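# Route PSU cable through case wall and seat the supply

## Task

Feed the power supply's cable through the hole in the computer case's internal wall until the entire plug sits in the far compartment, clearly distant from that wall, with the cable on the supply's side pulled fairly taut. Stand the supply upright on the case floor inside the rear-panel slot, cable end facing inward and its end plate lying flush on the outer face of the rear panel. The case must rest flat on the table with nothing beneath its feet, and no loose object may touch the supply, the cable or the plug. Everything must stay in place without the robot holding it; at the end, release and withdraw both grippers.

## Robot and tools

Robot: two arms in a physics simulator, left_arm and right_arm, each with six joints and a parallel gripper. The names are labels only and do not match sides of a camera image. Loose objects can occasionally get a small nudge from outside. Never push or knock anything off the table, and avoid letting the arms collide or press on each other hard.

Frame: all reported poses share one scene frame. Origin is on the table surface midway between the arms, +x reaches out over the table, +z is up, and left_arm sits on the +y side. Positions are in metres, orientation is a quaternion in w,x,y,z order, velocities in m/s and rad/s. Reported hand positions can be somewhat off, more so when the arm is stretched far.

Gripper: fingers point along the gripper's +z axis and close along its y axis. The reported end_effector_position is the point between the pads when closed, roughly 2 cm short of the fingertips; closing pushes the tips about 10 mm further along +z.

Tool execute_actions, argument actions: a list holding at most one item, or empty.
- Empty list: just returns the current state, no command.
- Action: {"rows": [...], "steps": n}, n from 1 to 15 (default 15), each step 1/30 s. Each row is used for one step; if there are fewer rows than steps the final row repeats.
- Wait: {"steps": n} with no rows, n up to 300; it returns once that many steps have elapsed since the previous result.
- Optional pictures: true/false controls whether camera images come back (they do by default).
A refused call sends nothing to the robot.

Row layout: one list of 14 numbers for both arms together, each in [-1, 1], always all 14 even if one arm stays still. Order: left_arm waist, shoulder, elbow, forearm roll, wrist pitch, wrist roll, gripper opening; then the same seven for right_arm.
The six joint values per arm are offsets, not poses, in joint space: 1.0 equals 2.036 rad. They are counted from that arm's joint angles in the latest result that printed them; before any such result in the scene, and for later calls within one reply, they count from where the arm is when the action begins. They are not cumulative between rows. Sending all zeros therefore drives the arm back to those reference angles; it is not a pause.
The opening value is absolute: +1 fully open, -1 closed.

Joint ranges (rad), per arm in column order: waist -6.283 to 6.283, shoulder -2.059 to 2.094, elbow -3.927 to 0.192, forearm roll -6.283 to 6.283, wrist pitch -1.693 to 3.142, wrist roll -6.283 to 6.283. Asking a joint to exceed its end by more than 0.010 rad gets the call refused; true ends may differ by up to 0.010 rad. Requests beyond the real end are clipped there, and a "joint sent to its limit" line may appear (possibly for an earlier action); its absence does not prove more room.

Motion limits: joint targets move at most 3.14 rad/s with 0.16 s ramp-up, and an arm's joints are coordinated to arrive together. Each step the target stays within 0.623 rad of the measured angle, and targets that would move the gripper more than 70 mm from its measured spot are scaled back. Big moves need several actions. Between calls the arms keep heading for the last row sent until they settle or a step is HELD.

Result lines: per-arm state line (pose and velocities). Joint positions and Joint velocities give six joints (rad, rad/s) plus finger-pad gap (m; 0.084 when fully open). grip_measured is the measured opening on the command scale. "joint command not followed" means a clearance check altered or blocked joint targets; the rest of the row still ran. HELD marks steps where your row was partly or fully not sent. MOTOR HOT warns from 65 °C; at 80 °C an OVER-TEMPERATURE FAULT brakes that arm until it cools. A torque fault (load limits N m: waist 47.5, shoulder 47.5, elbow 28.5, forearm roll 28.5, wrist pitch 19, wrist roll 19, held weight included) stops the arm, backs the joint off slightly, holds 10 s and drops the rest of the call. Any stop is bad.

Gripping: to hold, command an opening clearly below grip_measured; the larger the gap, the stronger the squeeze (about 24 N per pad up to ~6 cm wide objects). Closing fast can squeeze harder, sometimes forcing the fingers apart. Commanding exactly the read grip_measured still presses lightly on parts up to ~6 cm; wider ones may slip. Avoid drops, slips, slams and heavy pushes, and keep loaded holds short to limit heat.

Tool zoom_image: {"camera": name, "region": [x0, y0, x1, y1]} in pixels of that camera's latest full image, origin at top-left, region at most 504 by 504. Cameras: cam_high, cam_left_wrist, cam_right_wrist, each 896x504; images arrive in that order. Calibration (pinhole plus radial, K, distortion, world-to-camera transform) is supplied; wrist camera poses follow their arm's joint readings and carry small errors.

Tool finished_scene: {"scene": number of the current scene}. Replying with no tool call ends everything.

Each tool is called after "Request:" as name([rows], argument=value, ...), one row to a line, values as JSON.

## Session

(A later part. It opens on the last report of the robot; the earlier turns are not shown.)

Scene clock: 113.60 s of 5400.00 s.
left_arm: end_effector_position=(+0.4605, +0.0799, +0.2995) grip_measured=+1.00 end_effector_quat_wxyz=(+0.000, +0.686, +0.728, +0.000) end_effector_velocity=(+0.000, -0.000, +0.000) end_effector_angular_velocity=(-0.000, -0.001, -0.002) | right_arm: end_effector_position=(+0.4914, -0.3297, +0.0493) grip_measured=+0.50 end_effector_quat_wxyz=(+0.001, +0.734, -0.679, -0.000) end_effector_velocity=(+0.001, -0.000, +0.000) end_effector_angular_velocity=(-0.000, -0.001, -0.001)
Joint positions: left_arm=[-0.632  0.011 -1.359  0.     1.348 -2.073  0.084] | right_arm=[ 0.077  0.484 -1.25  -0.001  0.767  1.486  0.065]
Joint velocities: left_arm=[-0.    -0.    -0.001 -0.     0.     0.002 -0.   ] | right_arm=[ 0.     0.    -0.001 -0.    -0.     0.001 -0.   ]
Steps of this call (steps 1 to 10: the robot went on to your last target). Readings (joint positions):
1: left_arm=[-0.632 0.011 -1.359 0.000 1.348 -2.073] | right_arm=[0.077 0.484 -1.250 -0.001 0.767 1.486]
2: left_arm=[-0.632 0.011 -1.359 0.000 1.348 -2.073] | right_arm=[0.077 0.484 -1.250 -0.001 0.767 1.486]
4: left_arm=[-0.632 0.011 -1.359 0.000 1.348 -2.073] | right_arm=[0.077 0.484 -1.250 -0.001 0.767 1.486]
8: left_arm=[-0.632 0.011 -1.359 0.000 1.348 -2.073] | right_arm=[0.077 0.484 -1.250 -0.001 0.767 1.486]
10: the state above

Request:
execute_actions([
  {"rows": [[0,0,0,0,0,0,1,0,-0.0921,-0.0629,0,0.1546,0,-1]], "steps": 15},
], pictures=false)

Request:
execute_actions([
  {"steps": 15},
])

Scene clock: 119.30 s of 5400.00 s.
left_arm: end_effector_position=(+0.4605, +0.0799, +0.2995) grip_measured=+1.00 end_effector_quat_wxyz=(+0.000, +0.686, +0.728, +0.000) end_effector_velocity=(-0.000, -0.000, +0.000) end_effector_angular_velocity=(-0.000, -0.001, -0.001) | right_arm: end_effector_position=(+0.4942, -0.3298, +0.1749) grip_measured=+0.50 end_effector_quat_wxyz=(-0.002, +0.734, -0.679, +0.003) end_effector_velocity=(-0.024, +0.001, +0.054) end_effector_angular_velocity=(+0.002, +0.057, -0.002)
Joint positions: left_arm=[-0.632  0.011 -1.359  0.     1.348 -2.073  0.084] | right_arm=[ 0.077  0.304 -1.374 -0.001  1.063  1.486  0.065]
Joint velocities: left_arm=[-0.001 -0.    -0.001  0.     0.    -0.    -0.   ] | right_arm=[ 0.001 -0.09  -0.046  0.002  0.193  0.002  0.   ]
Steps of this call (steps 1 to 15: the robot went on to your last target; steps 16 to 90: nothing new was sent; then 2.20 s passed at rest; steps 91 to 105: all 15 steps of this action). Readings (joint positions):
91: left_arm=[-0.632 0.011 -1.359 0.000 1.348 -2.073] | right_arm=[0.077 0.484 -1.250 -0.001 0.767 1.486]
92: left_arm=[-0.632 0.011 -1.359 0.000 1.348 -2.073] | right_arm=[0.077 0.483 -1.251 -0.001 0.771 1.485]
94: left_arm=[-0.632 0.011 -1.359 0.000 1.348 -2.073] | right_arm=[0.076 0.465 -1.259 -0.001 0.814 1.486]
98: left_arm=[-0.632 0.011 -1.359 0.000 1.348 -2.073] | right_arm=[0.076 0.389 -1.314 -0.000 0.930 1.486]
105: the state above

Scene clock: 119.80 s of 5400.00 s.
left_arm: end_effector_position=(+0.4605, +0.0799, +0.2995) grip_measured=+1.00 end_effector_quat_wxyz=(+0.000, +0.686, +0.728, +0.000) end_effector_velocity=(+0.000, -0.000, +0.001) end_effector_angular_velocity=(-0.001, -0.001, -0.002) | right_arm: end_effector_position=(+0.4915, -0.3297, +0.1790) grip_measured=+0.49 end_effector_quat_wxyz=(+0.001, +0.734, -0.679, -0.000) end_effector_velocity=(-0.001, +0.000, -0.000) end_effector_angular_velocity=(+0.000, +0.003, -0.000)
Joint positions: left_arm=[-0.632  0.011 -1.359  0.     1.348 -2.073  0.084] | right_arm=[ 0.077  0.297 -1.377 -0.001  1.081  1.486  0.065]
Joint velocities: left_arm=[-0.    -0.    -0.001  0.    -0.     0.002  0.   ] | right_arm=[-0.    -0.001  0.002  0.     0.002  0.     0.   ]
Steps of this call (steps 1 to 15: the robot went on to your last target). Readings (joint positions):
1: left_arm=[-0.632 0.011 -1.359 0.000 1.348 -2.073] | right_arm=[0.077 0.302 -1.374 -0.001 1.068 1.486]
2: left_arm=[-0.632 0.011 -1.359 0.000 1.348 -2.073] | right_arm=[0.077 0.301 -1.374 -0.001 1.072 1.486]
4: left_arm=[-0.632 0.011 -1.359 0.000 1.348 -2.073] | right_arm=[0.077 0.301 -1.373 -0.001 1.078 1.486]
8: left_arm=[-0.632 0.011 -1.359 0.000 1.348 -2.073] | right_arm=[0.077 0.299 -1.376 -0.001 1.081 1.486]
15: the state above
camera_calibration (this result's frames):
cam_left_wrist: T_world_to_cam=[[0.999029, 0.0381857, -0.0219748, -0.421293], [0.0382894, -0.999257, 0.00431526, 0.129858], [-0.0217937, -0.00515247, -0.999749, 0.437711], [0, 0, 0, 1]] pos_world=[0.425451, 0.148105, 0.427783]
cam_right_wrist: T_world_to_cam=[[-0.99693, -0.0762634, -0.0177429, 0.504173], [-0.0761891, 0.997082, -0.00482275, 0.434157], [0.0180589, -0.00345613, -0.999831, 0.299374], [0, 0, 0, 1]] pos_world=[0.530297, -0.393405, 0.310363]

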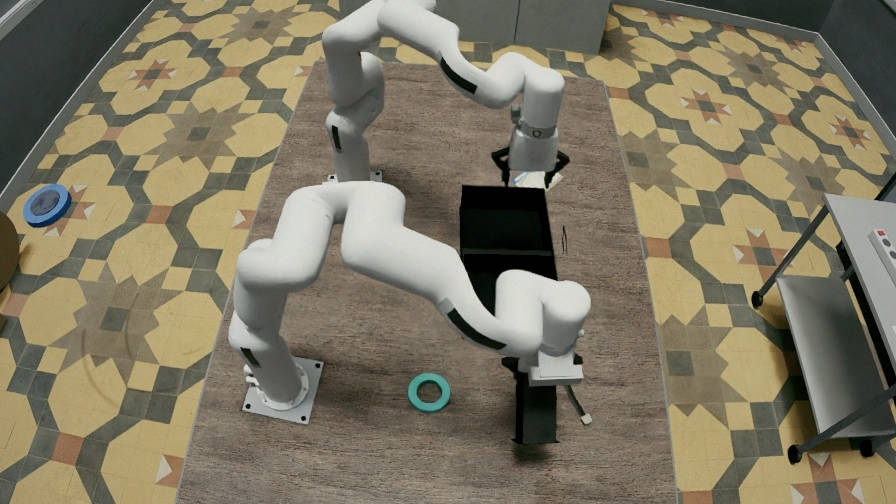

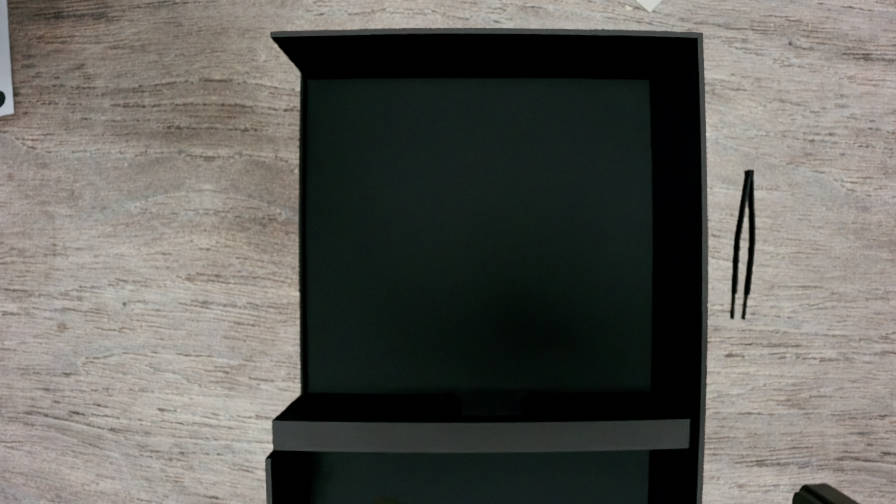

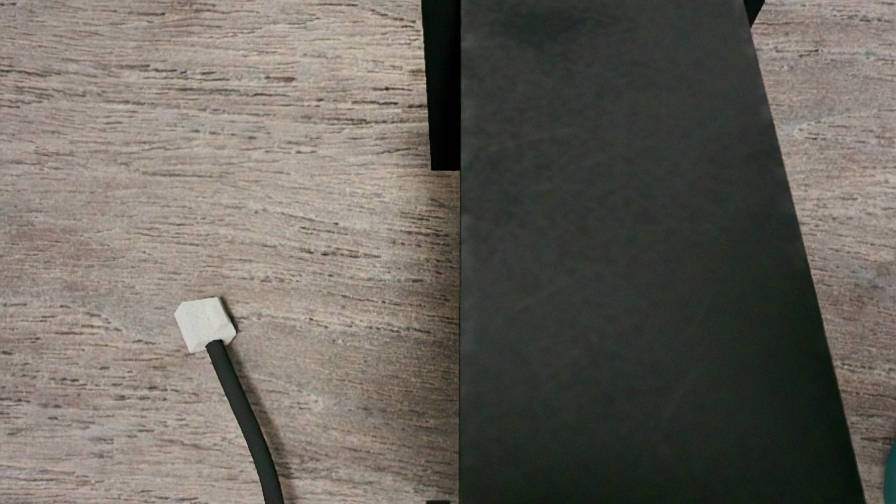

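Request:
execute_actions([
  {"rows": [[0,0,0,0,0,0,1,0,0.0621,0.0424,0,-0.104,0,-1]], "steps": 15},
], pictures=false)

Request:
execute_actions([
  {"steps": 15},
])

Scene clock: 123.83 s of 5400.00 s.
left_arm: end_effector_position=(+0.4605, +0.0799, +0.2995) grip_measured=+1.00 end_effector_quat_wxyz=(+0.000, +0.686, +0.728, +0.000) end_effector_velocity=(-0.000, +0.000, +0.000) end_effector_angular_velocity=(+0.000, +0.000, +0.001) | right_arm: end_effector_position=(+0.4964, -0.3299, +0.0940) grip_measured=+0.49 end_effector_quat_wxyz=(-0.000, +0.734, -0.679, +0.001) end_effector_velocity=(+0.005, +0.002, -0.008) end_effector_angular_velocity=(-0.001, -0.023, +0.001)
Joint positions: left_arm=[-0.632  0.011 -1.359  0.     1.348 -2.073  0.084] | right_arm=[ 0.076  0.419 -1.295 -0.001  0.875  1.486  0.065]
Joint velocities: left_arm=[ 0. -0. -0.  0.  0. -0. -0.] | right_arm=[ 0.004  0.013  0.012 -0.002 -0.047  0.004  0.   ]
Steps of this call (steps 1 to 15: the robot went on to your last target; steps 16 to 106: nothing new was sent; steps 107 to 121: all 15 steps of this action). Readings (joint positions):
107: left_arm=[-0.632 0.011 -1.359 0.000 1.348 -2.073] | right_arm=[0.077 0.297 -1.378 -0.001 1.081 1.486]
108: left_arm=[-0.632 0.011 -1.359 0.000 1.348 -2.073] | right_arm=[0.077 0.298 -1.377 -0.001 1.077 1.486]
110: left_arm=[-0.632 0.011 -1.359 0.000 1.348 -2.073] | right_arm=[0.077 0.317 -1.367 -0.001 1.036 1.486]
114: left_arm=[-0.632 0.011 -1.359 0.000 1.348 -2.073] | right_arm=[0.077 0.393 -1.310 -0.001 0.928 1.486]
121: the state above

Scene clock: 124.33 s of 5400.00 s.
left_arm: end_effector_position=(+0.4605, +0.0799, +0.2995) grip_measured=+1.00 end_effector_quat_wxyz=(+0.000, +0.686, +0.728, +0.000) end_effector_velocity=(-0.000, +0.000, -0.000) end_effector_angular_velocity=(+0.000, +0.001, -0.001) | right_arm: end_effector_position=(+0.4960, -0.3297, +0.0912) grip_measured=+0.49 end_effector_quat_wxyz=(+0.000, +0.734, -0.679, +0.000) end_effector_velocity=(-0.004, -0.001, -0.005) end_effector_angular_velocity=(+0.000, +0.014, -0.003)
Joint positions: left_arm=[-0.632  0.011 -1.359  0.     1.348 -2.073  0.084] | right_arm=[ 0.077  0.423 -1.292 -0.001  0.869  1.485  0.065]
Joint velocities: left_arm=[-0.    -0.     0.001  0.     0.     0.001 -0.   ] | right_arm=[-0.003  0.005  0.006 -0.     0.003  0.001 -0.   ]
Steps of this call (steps 1 to 15: the robot went on to your last target). Readings (joint positions):
1: left_arm=[-0.632 0.011 -1.359 0.000 1.348 -2.073] | right_arm=[0.076 0.419 -1.295 -0.001 0.873 1.486]
2: left_arm=[-0.632 0.011 -1.359 0.000 1.348 -2.073] | right_arm=[0.076 0.420 -1.295 -0.001 0.872 1.486]
4: left_arm=[-0.632 0.011 -1.359 0.000 1.348 -2.073] | right_arm=[0.077 0.420 -1.294 -0.001 0.871 1.486]
8: left_arm=[-0.632 0.011 -1.359 0.000 1.348 -2.073] | right_arm=[0.077 0.421 -1.293 -0.001 0.869 1.486]
15: the state above
All arms were judged still, so your last target was given up. Only a new action makes them travel on or press farther. Fingers that are still opening or closing keep moving.
camera_calibration (this result's frames):
cam_left_wrist: T_world_to_cam=[[0.999029, 0.0381857, -0.021975, -0.421293], [0.0382893, -0.999257, 0.0043152, 0.129858], [-0.0217939, -0.00515242, -0.999749, 0.437711], [0, 0, 0, 1]] pos_world=[0.425451, 0.148104, 0.427783]
cam_right_wrist: T_world_to_cam=[[-0.996849, -0.0769919, -0.0191094, 0.506931], [-0.0769106, 0.997026, -0.00495043, 0.434362], [0.0194337, -0.00346512, -0.999805, 0.210879], [0, 0, 0, 1]] pos_world=[0.534643, -0.393309, 0.222676]

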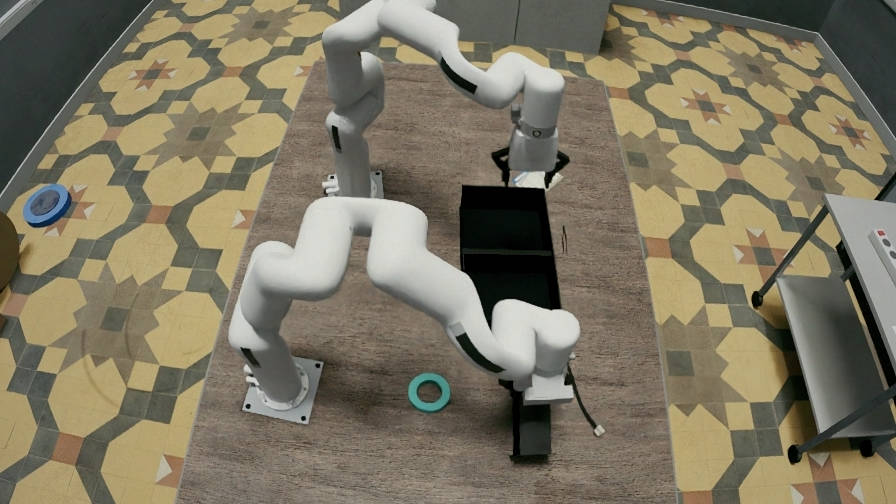

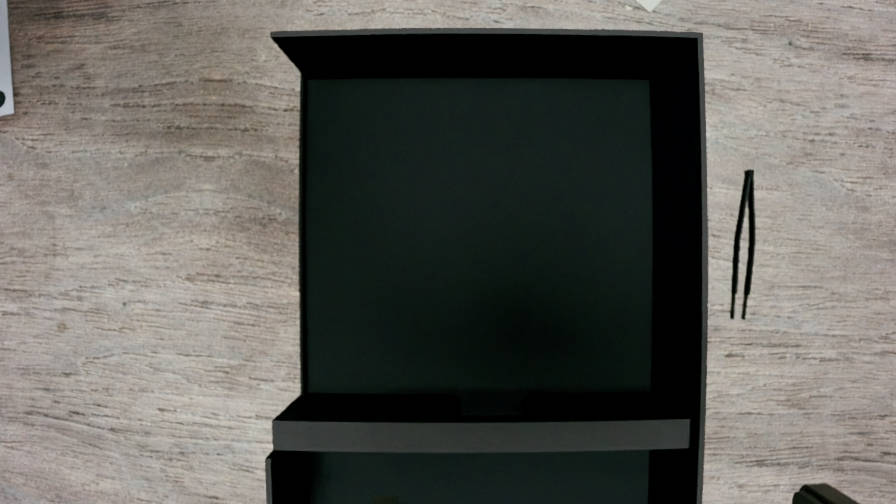

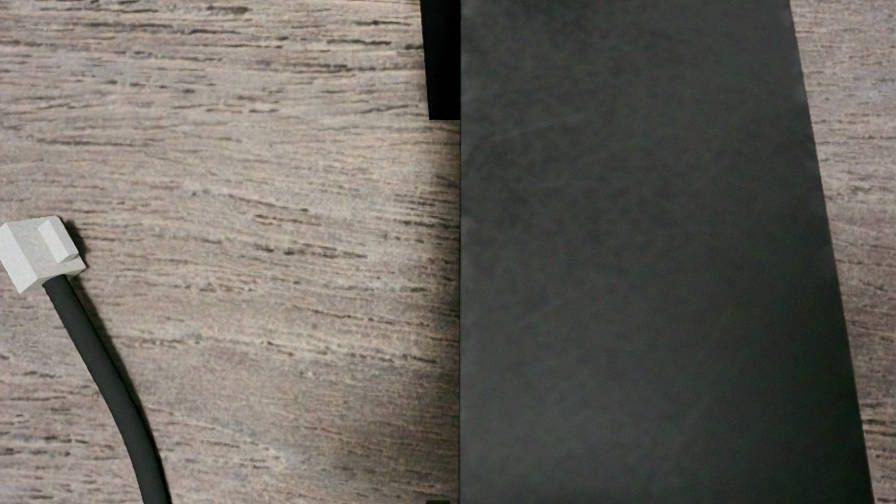

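Request:
execute_actions([
  {"rows": [[0,0,0,0,0,0,1,0,0.03,0.0206,0,-0.0501,0,-1]], "steps": 15},
], pictures=false)

Request:
execute_actions([
  {"steps": 15},
])

Scene clock: 126.83 s of 5400.00 s.
left_arm: end_effector_position=(+0.4605, +0.0799, +0.2995) grip_measured=+1.00 end_effector_quat_wxyz=(+0.000, +0.686, +0.728, +0.000) end_effector_velocity=(-0.000, +0.000, -0.001) end_effector_angular_velocity=(+0.001, +0.001, -0.000) | right_arm: end_effector_position=(+0.4933, -0.3299, +0.0525) grip_measured=+0.50 end_effector_quat_wxyz=(-0.001, +0.734, -0.680, +0.002) end_effector_velocity=(+0.003, +0.000, -0.002) end_effector_angular_velocity=(-0.001, -0.013, +0.002)
Joint positions: left_arm=[-0.632  0.011 -1.359  0.     1.348 -2.073  0.084] | right_arm=[ 0.076  0.48  -1.253 -0.001  0.769  1.486  0.065]
Joint velocities: left_arm=[ 0.     0.     0.001  0.     0.001  0.    -0.   ] | right_arm=[ 0.001  0.005  0.002 -0.001 -0.02   0.     0.   ]
Steps of this call (steps 1 to 60: nothing new was sent; steps 61 to 75: all 15 steps of this action). Readings (joint positions):
61: left_arm=[-0.632 0.011 -1.359 0.000 1.348 -2.073] | right_arm=[0.077 0.424 -1.291 -0.001 0.870 1.486]
62: left_arm=[-0.632 0.011 -1.359 0.000 1.348 -2.073] | right_arm=[0.077 0.425 -1.290 -0.001 0.866 1.486]
64: left_arm=[-0.632 0.011 -1.359 0.000 1.348 -2.073] | right_arm=[0.077 0.441 -1.281 -0.001 0.833 1.486]
68: left_arm=[-0.632 0.011 -1.359 0.000 1.348 -2.073] | right_arm=[0.077 0.477 -1.253 -0.001 0.785 1.486]
75: the state above

Scene clock: 127.33 s of 5400.00 s.
left_arm: end_effector_position=(+0.4605, +0.0799, +0.2995) grip_measured=+1.00 end_effector_quat_wxyz=(+0.000, +0.686, +0.728, +0.000) end_effector_velocity=(+0.000, -0.000, +0.000) end_effector_angular_velocity=(-0.000, -0.001, -0.001) | right_arm: end_effector_position=(+0.4932, -0.3298, +0.0509) grip_measured=+0.50 end_effector_quat_wxyz=(-0.001, +0.734, -0.679, +0.002) end_effector_velocity=(-0.001, +0.000, -0.003) end_effector_angular_velocity=(+0.000, +0.004, -0.001)
Joint positions: left_arm=[-0.632  0.011 -1.359  0.     1.348 -2.073  0.084] | right_arm=[ 0.077  0.483 -1.252 -0.001  0.765  1.485  0.065]
Joint velocities: left_arm=[-0.    -0.    -0.001  0.     0.     0.001  0.   ] | right_arm=[ 0.     0.004  0.002  0.    -0.002  0.001 -0.   ]
Steps of this call (steps 1 to 15: the robot went on to your last target). Readings (joint positions):
1: left_arm=[-0.632 0.011 -1.359 0.000 1.348 -2.073] | right_arm=[0.076 0.480 -1.253 -0.001 0.768 1.486]
2: left_arm=[-0.632 0.011 -1.359 0.000 1.348 -2.073] | right_arm=[0.076 0.480 -1.253 -0.001 0.768 1.486]
4: left_arm=[-0.632 0.011 -1.359 0.000 1.348 -2.073] | right_arm=[0.076 0.481 -1.253 -0.001 0.767 1.486]
8: left_arm=[-0.632 0.011 -1.359 0.000 1.348 -2.073] | right_arm=[0.076 0.481 -1.253 -0.001 0.766 1.485]
15: the state above
All arms were judged still, so your last target was given up. Only a new action makes them travel on or press farther. Fingers that are still opening or closing keep moving.
camera_calibration (this result's frames):
cam_left_wrist: T_world_to_cam=[[0.999029, 0.0381853, -0.021975, -0.421293], [0.038289, -0.999257, 0.00431522, 0.129858], [-0.0217939, -0.00515243, -0.999749, 0.437711], [0, 0, 0, 1]] pos_world=[0.425451, 0.148104, 0.427783]
cam_right_wrist: T_world_to_cam=[[-0.996772, -0.0769987, -0.0227532, 0.503482], [-0.0768974, 0.997025, -0.00529213, 0.43405], [0.023093, -0.00352539, -0.999727, 0.168783], [0, 0, 0, 1]] pos_world=[0.531336, -0.393396, 0.18249]

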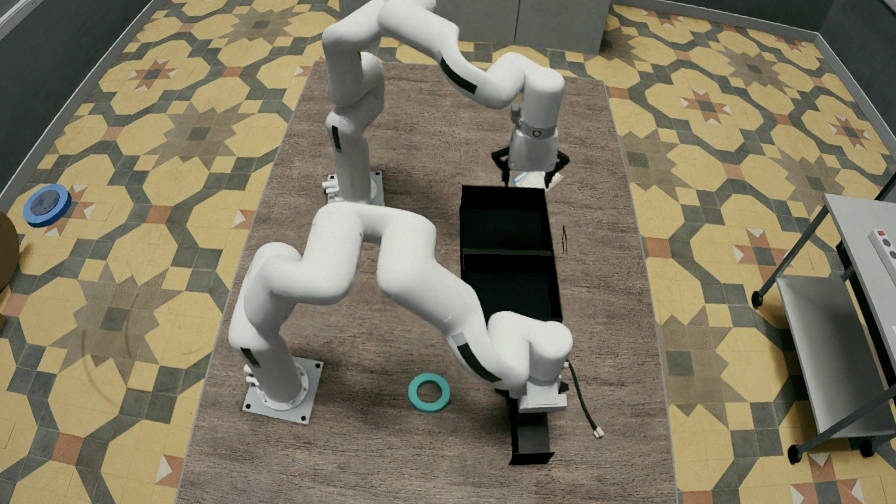

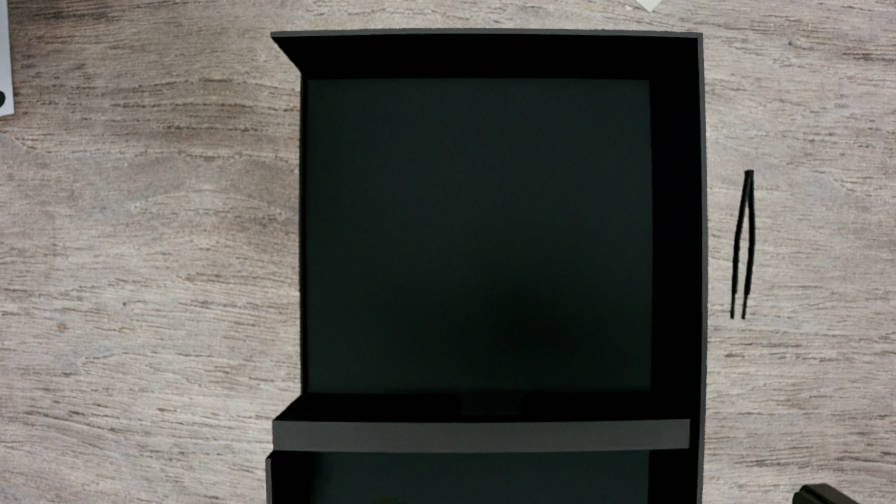

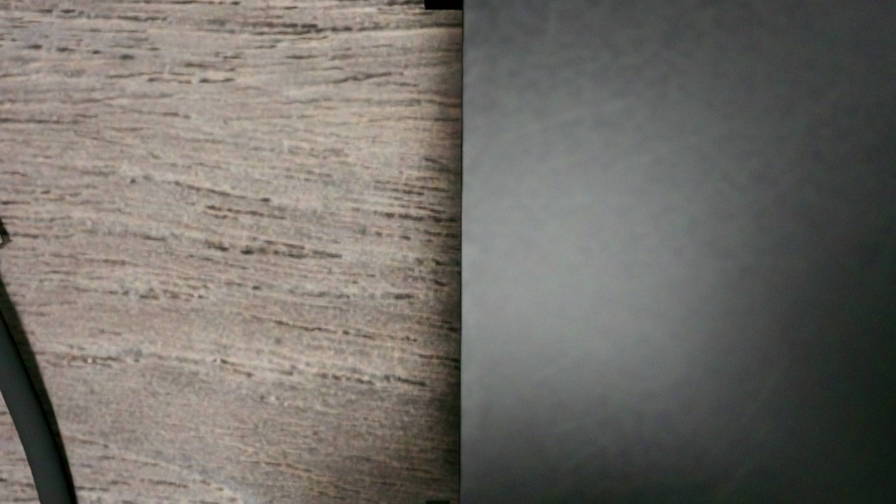

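Request:
execute_actions([
  {"rows": [[0,0,0,0,0,0,1,0,0,0,0,0,0,1]], "steps": 12},
], pictures=false)

Request:
execute_actions([
  {"rows": [[0,0,0,0,0,0,1,-0.0398,0.0098,-0.0145,0,0.0066,-0.0393,1]], "steps": 15},
], pictures=false)

Request:
execute_actions([
  {"steps": 10},
], pictures=false)

Request:
execute_actions([
  {"rows": [[0,0,0,0,0,0,1,0,0,0,0,0,0,-0.3]], "steps": 15},
])

Scene clock: 133.00 s of 5400.00 s.
left_arm: end_effector_position=(+0.4605, +0.0799, +0.2995) grip_measured=+1.00 end_effector_quat_wxyz=(+0.000, +0.686, +0.728, +0.000) end_effector_velocity=(+0.000, -0.000, +0.001) end_effector_angular_velocity=(-0.001, -0.001, -0.001) | right_arm: end_effector_position=(+0.4908, -0.3295, +0.0482) grip_measured=+1.00 end_effector_quat_wxyz=(+0.001, +0.734, -0.679, -0.001) end_effector_velocity=(+0.020, -0.002, +0.022) end_effector_angular_velocity=(-0.001, -0.060, -0.003)
Joint positions: left_arm=[-0.632  0.011 -1.359  0.     1.348 -2.073  0.084] | right_arm=[ 0.077  0.485 -1.249 -0.001  0.767  1.485  0.084]
Joint velocities: left_arm=[-0.001 -0.    -0.001  0.    -0.    -0.     0.   ] | right_arm=[-0.003 -0.02  -0.027 -0.001 -0.013  0.     0.   ]
Steps of this call (steps 1 to 90: nothing new was sent; then 2.27 s passed at rest; steps 91 to 102: all 12 steps of this action). Readings (joint positions):
91: left_arm=[-0.632 0.011 -1.359 0.000 1.348 -2.073] | right_arm=[0.077 0.484 -1.252 -0.001 0.767 1.485]
92: left_arm=[-0.632 0.011 -1.359 0.000 1.348 -2.073] | right_arm=[0.077 0.484 -1.252 -0.001 0.767 1.485]
94: left_arm=[-0.632 0.011 -1.359 0.000 1.348 -2.073] | right_arm=[0.078 0.488 -1.245 -0.001 0.770 1.485]
98: left_arm=[-0.632 0.011 -1.359 0.000 1.348 -2.073] | right_arm=[0.078 0.489 -1.244 -0.001 0.770 1.485]
102: the state above

Scene clock: 133.50 s of 5400.00 s.
left_arm: end_effector_position=(+0.4605, +0.0799, +0.2995) grip_measured=+1.00 end_effector_quat_wxyz=(+0.000, +0.686, +0.728, +0.000) end_effector_velocity=(-0.000, +0.000, -0.000) end_effector_angular_velocity=(-0.000, -0.000, -0.000) | right_arm: end_effector_position=(+0.4939, -0.3734, +0.0471) grip_measured=+1.00 end_effector_quat_wxyz=(+0.002, +0.734, -0.679, -0.003) end_effector_velocity=(+0.000, -0.005, +0.000) end_effector_angular_velocity=(-0.000, +0.001, +0.001)
Joint positions: left_arm=[-0.632  0.011 -1.359  0.     1.348 -2.073  0.084] | right_arm=[-0.002  0.505 -1.278 -0.001  0.78   1.406  0.084]
Joint velocities: left_arm=[ 0. -0.  0.  0. -0.  0.  0.] | right_arm=[-0.009  0.002 -0.003 -0.     0.002 -0.011 -0.   ]
Steps of this call (steps 1 to 15: all 15 steps of this action). Readings (joint positions):
1: left_arm=[-0.632 0.011 -1.359 0.000 1.348 -2.073] | right_arm=[0.077 0.485 -1.250 -0.001 0.767 1.485]
2: left_arm=[-0.632 0.011 -1.359 0.000 1.348 -2.073] | right_arm=[0.074 0.485 -1.252 -0.001 0.767 1.481]
4: left_arm=[-0.632 0.011 -1.359 0.000 1.348 -2.073] | right_arm=[0.049 0.492 -1.262 -0.001 0.772 1.453]
8: left_arm=[-0.632 0.011 -1.359 0.000 1.348 -2.073] | right_arm=[0.004 0.503 -1.274 -0.001 0.779 1.417]
15: the state above

Scene clock: 133.83 s of 5400.00 s.
left_arm: end_effector_position=(+0.4605, +0.0799, +0.2995) grip_measured=+1.00 end_effector_quat_wxyz=(+0.000, +0.686, +0.728, +0.000) end_effector_velocity=(+0.000, +0.000, -0.000) end_effector_angular_velocity=(+0.000, +0.001, +0.003) | right_arm: end_effector_position=(+0.4939, -0.3742, +0.0471) grip_measured=+1.00 end_effector_quat_wxyz=(+0.002, +0.734, -0.679, -0.003) end_effector_velocity=(+0.000, -0.001, +0.000) end_effector_angular_velocity=(-0.000, -0.001, -0.000)
Joint positions: left_arm=[-0.632  0.011 -1.359  0.     1.348 -2.073  0.084] | right_arm=[-0.004  0.505 -1.279 -0.001  0.781  1.405  0.084]
Joint velocities: left_arm=[ 0.001  0.     0.001 -0.    -0.    -0.002 -0.   ] | right_arm=[-0.001 -0.    -0.001  0.    -0.    -0.001 -0.   ]
Steps of this call (steps 1 to 10: the robot went on to your last target). Readings (joint positions):
1: left_arm=[-0.632 0.011 -1.359 0.000 1.348 -2.073] | right_arm=[-0.003 0.505 -1.278 -0.001 0.780 1.406]
2: left_arm=[-0.632 0.011 -1.359 0.000 1.348 -2.073] | right_arm=[-0.003 0.505 -1.279 -0.001 0.780 1.406]
4: left_arm=[-0.632 0.011 -1.359 0.000 1.348 -2.073] | right_arm=[-0.003 0.505 -1.279 -0.001 0.780 1.406]
8: left_arm=[-0.632 0.011 -1.359 0.000 1.348 -2.073] | right_arm=[-0.004 0.505 -1.279 -0.001 0.781 1.405]
10: the state above

Scene clock: 134.33 s of 5400.00 s.
left_arm: end_effector_position=(+0.4605, +0.0799, +0.2995) grip_measured=+1.00 end_effector_quat_wxyz=(+0.000, +0.686, +0.728, +0.000) end_effector_velocity=(-0.000, +0.000, -0.000) end_effector_angular_velocity=(+0.000, +0.000, +0.000) | right_arm: end_effector_position=(+0.4944, -0.3742, +0.0475) grip_measured=+0.50 end_effector_quat_wxyz=(+0.002, +0.734, -0.679, -0.002) end_effector_velocity=(+0.000, -0.000, +0.000) end_effector_angular_velocity=(+0.000, -0.000, +0.001)
Joint positions: left_arm=[-0.632  0.011 -1.359  0.     1.348 -2.073  0.084] | right_arm=[-0.004  0.505 -1.279 -0.001  0.78   1.405  0.065]
Joint velocities: left_arm=[ 0.    -0.     0.001 -0.    -0.     0.     0.   ] | right_arm=[-0.    -0.    -0.001  0.     0.    -0.001  0.   ]
Steps of this call (steps 1 to 15: all 15 steps of this action). Readings (joint positions):
1: left_arm=[-0.632 0.011 -1.359 0.000 1.348 -2.073] | right_arm=[-0.004 0.505 -1.279 -0.001 0.780 1.405]
2: left_arm=[-0.632 0.011 -1.359 0.000 1.348 -2.073] | right_arm=[-0.004 0.505 -1.279 -0.001 0.780 1.405]
4: left_arm=[-0.632 0.011 -1.359 0.000 1.348 -2.073] | right_arm=[-0.004 0.505 -1.280 -0.001 0.780 1.405]
8: left_arm=[-0.632 0.011 -1.359 0.000 1.348 -2.073] | right_arm=[-0.004 0.505 -1.279 -0.001 0.780 1.405]
15: the state above
camera_calibration (this result's frames):
cam_left_wrist: T_world_to_cam=[[0.999029, 0.0381853, -0.0219748, -0.421293], [0.038289, -0.999257, 0.00431527, 0.129859], [-0.0217937, -0.00515247, -0.999749, 0.437711], [0, 0, 0, 1]] pos_world=[0.425451, 0.148105, 0.427783]
cam_right_wrist: T_world_to_cam=[[-0.99697, -0.0766949, -0.0129534, 0.501015], [-0.0766501, 0.99705, -0.00392118, 0.478231], [0.0132159, -0.00291642, -0.999908, 0.17032], [0, 0, 0, 1]] pos_world=[0.533902, -0.437899, 0.178669]

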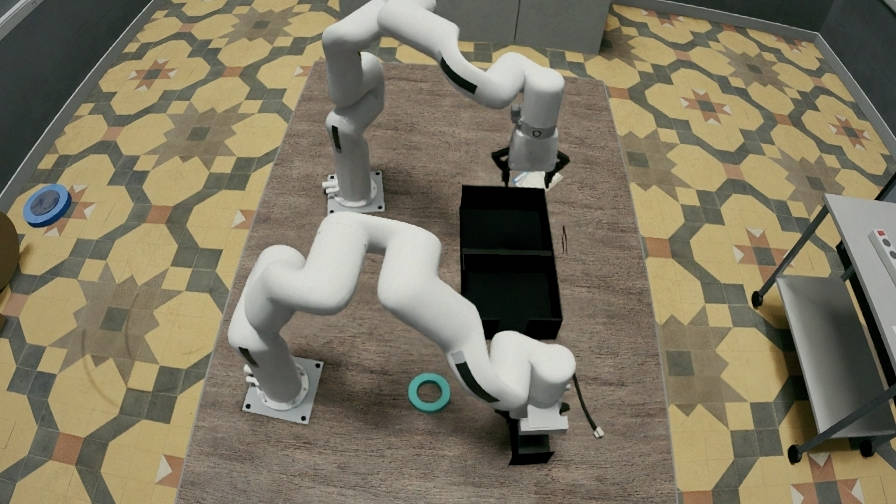

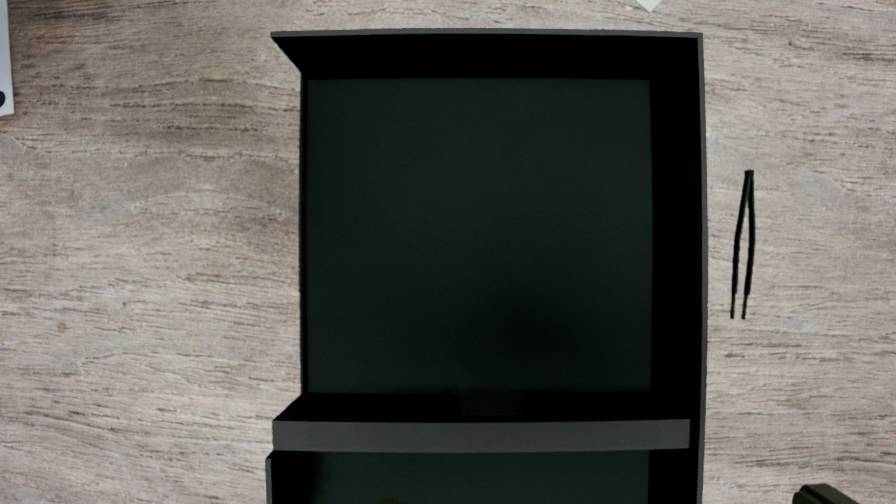

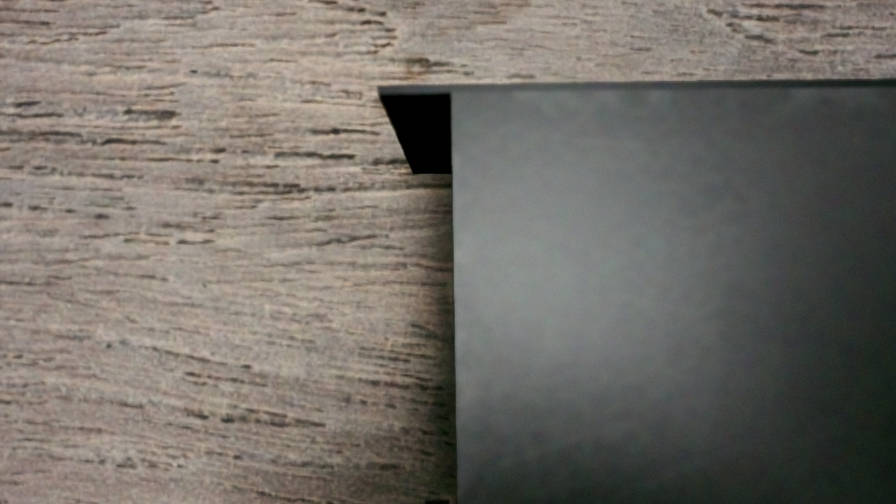

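Request:
execute_actions([
  {"rows": [[0,0,0,0,0,0,1,0,-0.0948,-0.0595,0,0.1514,0,-1]], "steps": 15},
], pictures=false)

Request:
execute_actions([
  {"steps": 15},
])

Scene clock: 141.87 s of 5400.00 s.
left_arm: end_effector_position=(+0.4605, +0.0799, +0.2995) grip_measured=+1.00 end_effector_quat_wxyz=(+0.000, +0.686, +0.728, +0.000) end_effector_velocity=(+0.000, -0.000, +0.000) end_effector_angular_velocity=(-0.000, -0.001, -0.001) | right_arm: end_effector_position=(+0.4964, -0.3745, +0.1738) grip_measured=+0.50 end_effector_quat_wxyz=(-0.001, +0.734, -0.679, +0.002) end_effector_velocity=(-0.018, +0.002, +0.071) end_effector_angular_velocity=(+0.003, +0.027, +0.000)
Joint positions: left_arm=[-0.632  0.011 -1.359  0.     1.348 -2.073  0.084] | right_arm=[-0.004  0.321 -1.395 -0.001  1.069  1.405  0.065]
Joint velocities: left_arm=[-0. -0. -0. -0. -0.  0. -0.] | right_arm=[ 0.    -0.11  -0.061  0.     0.198 -0.    -0.   ]
Steps of this call (steps 1 to 15: the robot went on to your last target; steps 16 to 90: nothing new was sent; then 4.03 s passed at rest; steps 91 to 105: all 15 steps of this action). Readings (joint positions):
91: left_arm=[-0.632 0.011 -1.359 0.000 1.348 -2.073] | right_arm=[-0.004 0.505 -1.279 -0.001 0.781 1.405]
92: left_arm=[-0.632 0.011 -1.359 0.000 1.348 -2.073] | right_arm=[-0.004 0.504 -1.280 -0.001 0.785 1.405]
94: left_arm=[-0.632 0.011 -1.359 0.000 1.348 -2.073] | right_arm=[-0.004 0.487 -1.284 -0.001 0.829 1.405]
98: left_arm=[-0.632 0.011 -1.359 0.000 1.348 -2.073] | right_arm=[-0.004 0.412 -1.335 -0.001 0.939 1.405]
105: the state above

Scene clock: 142.37 s of 5400.00 s.
left_arm: end_effector_position=(+0.4605, +0.0799, +0.2995) grip_measured=+1.00 end_effector_quat_wxyz=(+0.000, +0.686, +0.728, +0.000) end_effector_velocity=(-0.000, -0.000, +0.000) end_effector_angular_velocity=(-0.000, -0.000, -0.001) | right_arm: end_effector_position=(+0.4940, -0.3742, +0.1792) grip_measured=+0.50 end_effector_quat_wxyz=(+0.001, +0.734, -0.679, +0.000) end_effector_velocity=(-0.001, +0.000, +0.000) end_effector_angular_velocity=(+0.000, +0.002, +0.000)
Joint positions: left_arm=[-0.632  0.011 -1.359  0.     1.348 -2.073  0.084] | right_arm=[-0.004  0.313 -1.4   -0.001  1.088  1.405  0.065]
Joint velocities: left_arm=[-0.001  0.    -0.     0.    -0.     0.     0.   ] | right_arm=[-0.    -0.001  0.     0.     0.002 -0.    -0.   ]
Steps of this call (steps 1 to 15: the robot went on to your last target). Readings (joint positions):
1: left_arm=[-0.632 0.011 -1.359 0.000 1.348 -2.073] | right_arm=[-0.004 0.319 -1.397 -0.001 1.075 1.405]
2: left_arm=[-0.632 0.011 -1.359 0.000 1.348 -2.073] | right_arm=[-0.004 0.317 -1.397 -0.001 1.079 1.405]
4: left_arm=[-0.632 0.011 -1.359 0.000 1.348 -2.073] | right_arm=[-0.004 0.317 -1.396 -0.001 1.084 1.405]
8: left_arm=[-0.632 0.011 -1.359 0.000 1.348 -2.073] | right_arm=[-0.004 0.315 -1.398 -0.001 1.087 1.405]
15: the state above
camera_calibration (this result's frames):
cam_left_wrist: T_world_to_cam=[[0.999029, 0.0381853, -0.0219748, -0.421293], [0.038289, -0.999257, 0.00431543, 0.129858], [-0.0217937, -0.00515263, -0.999749, 0.437711], [0, 0, 0, 1]] pos_world=[0.425451, 0.148105, 0.427783]
cam_right_wrist: T_world_to_cam=[[-0.996912, -0.0764543, -0.0179491, 0.503268], [-0.0763772, 0.997067, -0.00494334, 0.478802], [0.0182744, -0.00355718, -0.999827, 0.299253], [0, 0, 0, 1]] pos_world=[0.532815, -0.437856, 0.310601]

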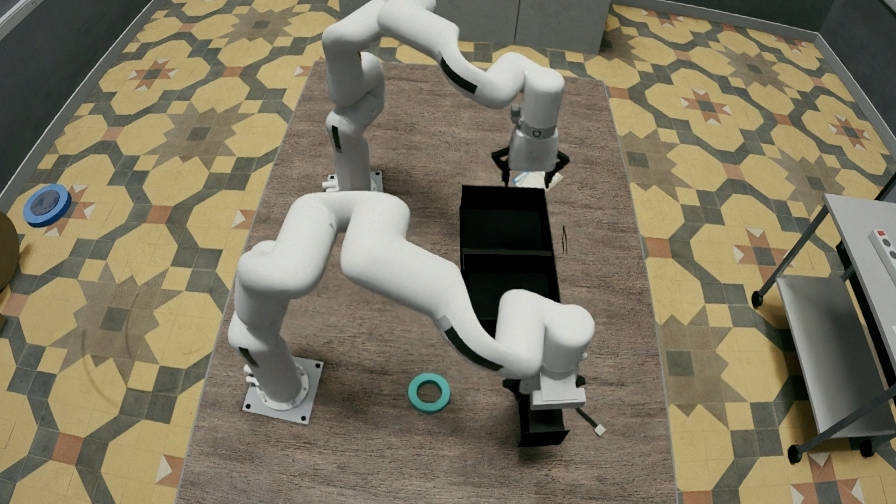

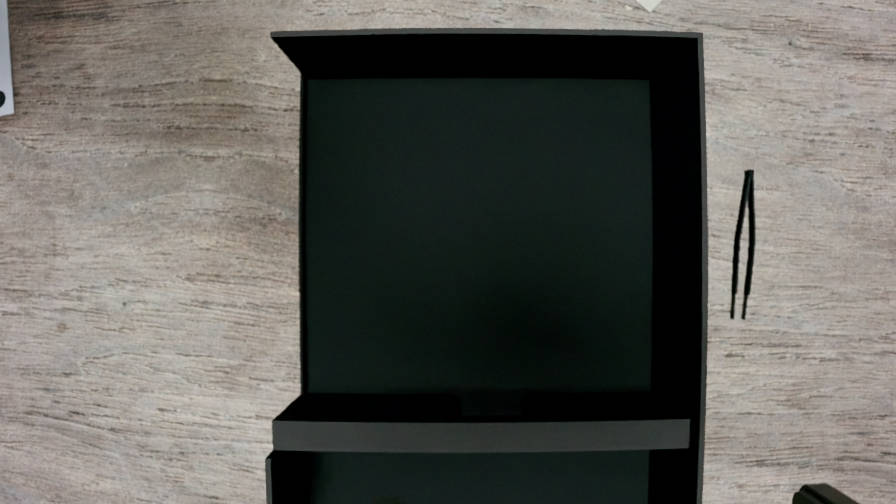

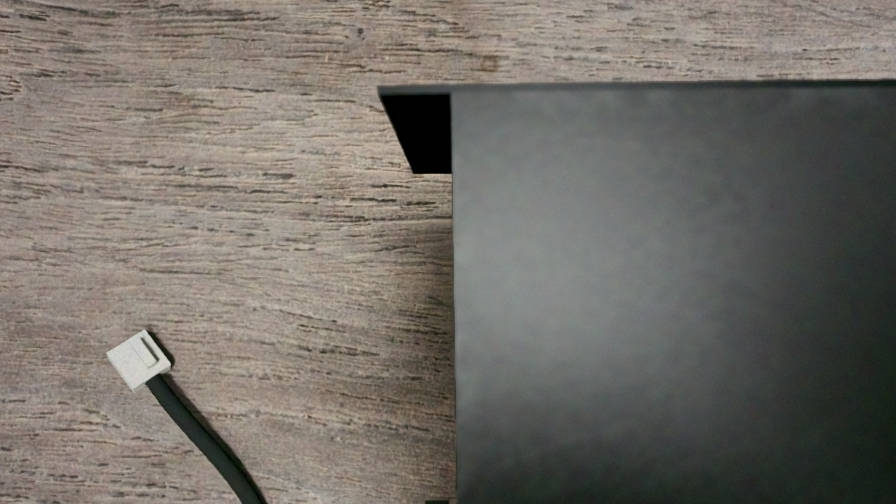

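Request:
execute_actions([
  {"rows": [[0,0,0,0,0,0,1,0.1049,-0.0437,0.0592,0,-0.0161,0.1132,-1]], "steps": 15},
], pictures=false)

Request:
execute_actions([
  {"steps": 20},
])

Scene clock: 151.53 s of 5400.00 s.
left_arm: end_effector_position=(+0.4605, +0.0799, +0.2995) grip_measured=+1.00 end_effector_quat_wxyz=(+0.000, +0.686, +0.728, +0.000) end_effector_velocity=(+0.000, +0.000, +0.000) end_effector_angular_velocity=(-0.000, -0.000, -0.001) | right_arm: end_effector_position=(+0.4676, -0.2630, +0.1799) grip_measured=+0.50 end_effector_quat_wxyz=(+0.000, +0.729, -0.685, +0.000) end_effector_velocity=(-0.010, +0.022, -0.000) end_effector_angular_velocity=(-0.005, -0.004, -0.039)
Joint positions: left_arm=[-0.632  0.011 -1.359  0.     1.348 -2.073  0.084] | right_arm=[ 0.203  0.227 -1.284 -0.001  1.057  1.627  0.065]
Joint velocities: left_arm=[ 0.001 -0.    -0.    -0.    -0.     0.001  0.   ] | right_arm=[ 0.046 -0.029  0.04  -0.006 -0.015  0.088  0.   ]
Steps of this call (steps 1 to 15: the robot went on to your last target; steps 16 to 240: nothing new was sent; then 0.67 s passed at rest; steps 241 to 255: all 15 steps of this action). Readings (joint positions):
241: left_arm=[-0.632 0.011 -1.359 0.000 1.348 -2.073] | right_arm=[-0.004 0.312 -1.400 -0.001 1.088 1.406]
242: left_arm=[-0.632 0.011 -1.359 0.000 1.348 -2.073] | right_arm=[-0.001 0.311 -1.399 -0.001 1.087 1.410]
244: left_arm=[-0.632 0.011 -1.359 0.000 1.348 -2.073] | right_arm=[0.027 0.297 -1.380 -0.003 1.081 1.447]
248: left_arm=[-0.632 0.011 -1.359 0.000 1.348 -2.073] | right_arm=[0.129 0.258 -1.327 -0.000 1.068 1.546]
255: the state above

Scene clock: 152.20 s of 5400.00 s.
left_arm: end_effector_position=(+0.4605, +0.0799, +0.2995) grip_measured=+1.00 end_effector_quat_wxyz=(+0.000, +0.686, +0.728, +0.000) end_effector_velocity=(+0.000, +0.000, +0.000) end_effector_angular_velocity=(-0.000, -0.000, -0.000) | right_arm: end_effector_position=(+0.4663, -0.2595, +0.1799) grip_measured=+0.50 end_effector_quat_wxyz=(+0.000, +0.728, -0.686, +0.001) end_effector_velocity=(+0.000, +0.000, +0.001) end_effector_angular_velocity=(+0.000, -0.001, -0.000)
Joint positions: left_arm=[-0.632  0.011 -1.359  0.     1.348 -2.073  0.084] | right_arm=[ 0.21   0.224 -1.28  -0.001  1.055  1.636  0.065]
Joint velocities: left_arm=[ 0.001  0.    -0.    -0.     0.     0.001 -0.   ] | right_arm=[ 0.001 -0.    -0.001 -0.     0.     0.001  0.   ]
Steps of this call (steps 1 to 15: the robot went on to your last target; steps 16 to 20: nothing new was sent). Readings (joint positions):
1: left_arm=[-0.632 0.011 -1.359 0.000 1.348 -2.073] | right_arm=[0.204 0.226 -1.283 -0.001 1.056 1.630]
2: left_arm=[-0.632 0.011 -1.359 0.000 1.348 -2.073] | right_arm=[0.205 0.225 -1.282 -0.001 1.056 1.631]
4: left_arm=[-0.632 0.011 -1.359 0.000 1.348 -2.073] | right_arm=[0.207 0.225 -1.281 -0.001 1.056 1.633]
8: left_arm=[-0.632 0.011 -1.359 0.000 1.348 -2.073] | right_arm=[0.208 0.224 -1.280 -0.001 1.055 1.635]
20: the state above
All arms were judged still, so your last target was given up. Only a new action makes them travel on or press farther. Fingers that are still opening or closing keep moving.
camera_calibration (this result's frames):
cam_left_wrist: T_world_to_cam=[[0.999029, 0.0381853, -0.0219749, -0.421293], [0.0382889, -0.999257, 0.00431536, 0.129858], [-0.0217938, -0.00515256, -0.999749, 0.437711], [0, 0, 0, 1]] pos_world=[0.425451, 0.148105, 0.427783]
cam_right_wrist: T_world_to_cam=[[-0.998038, -0.0595354, -0.0193692, 0.489616], [-0.0594495, 0.998219, -0.00498393, 0.354737], [0.0196314, -0.00382266, -0.9998, 0.300182], [0, 0, 0, 1]] pos_world=[0.503852, -0.323809, 0.311374]

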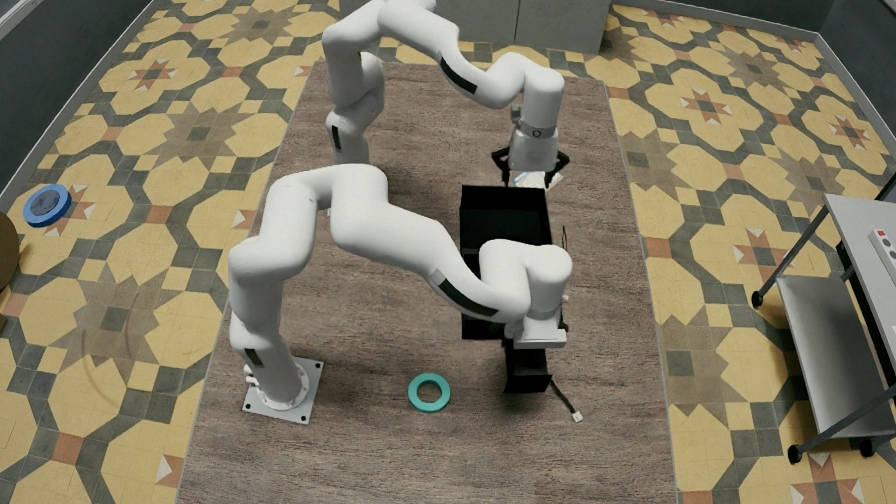

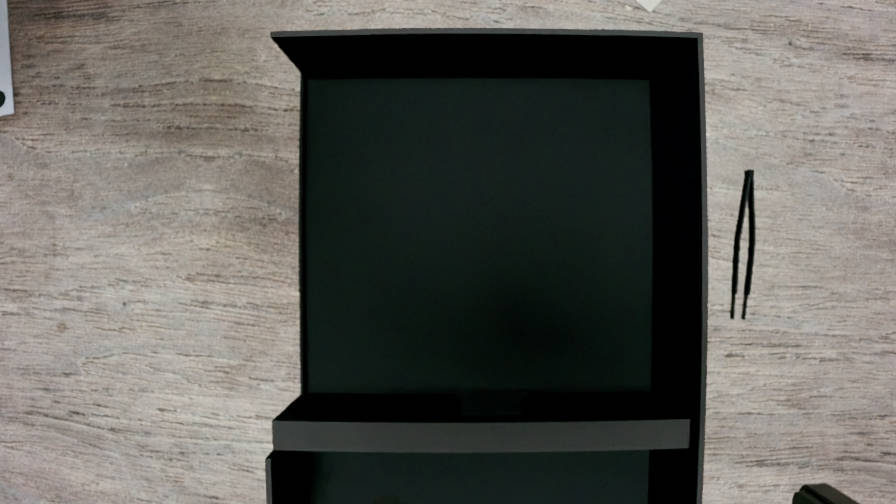

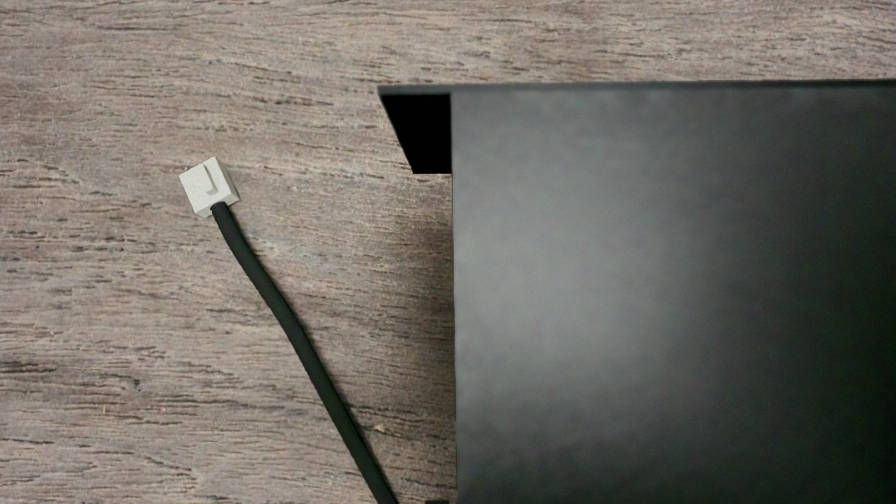

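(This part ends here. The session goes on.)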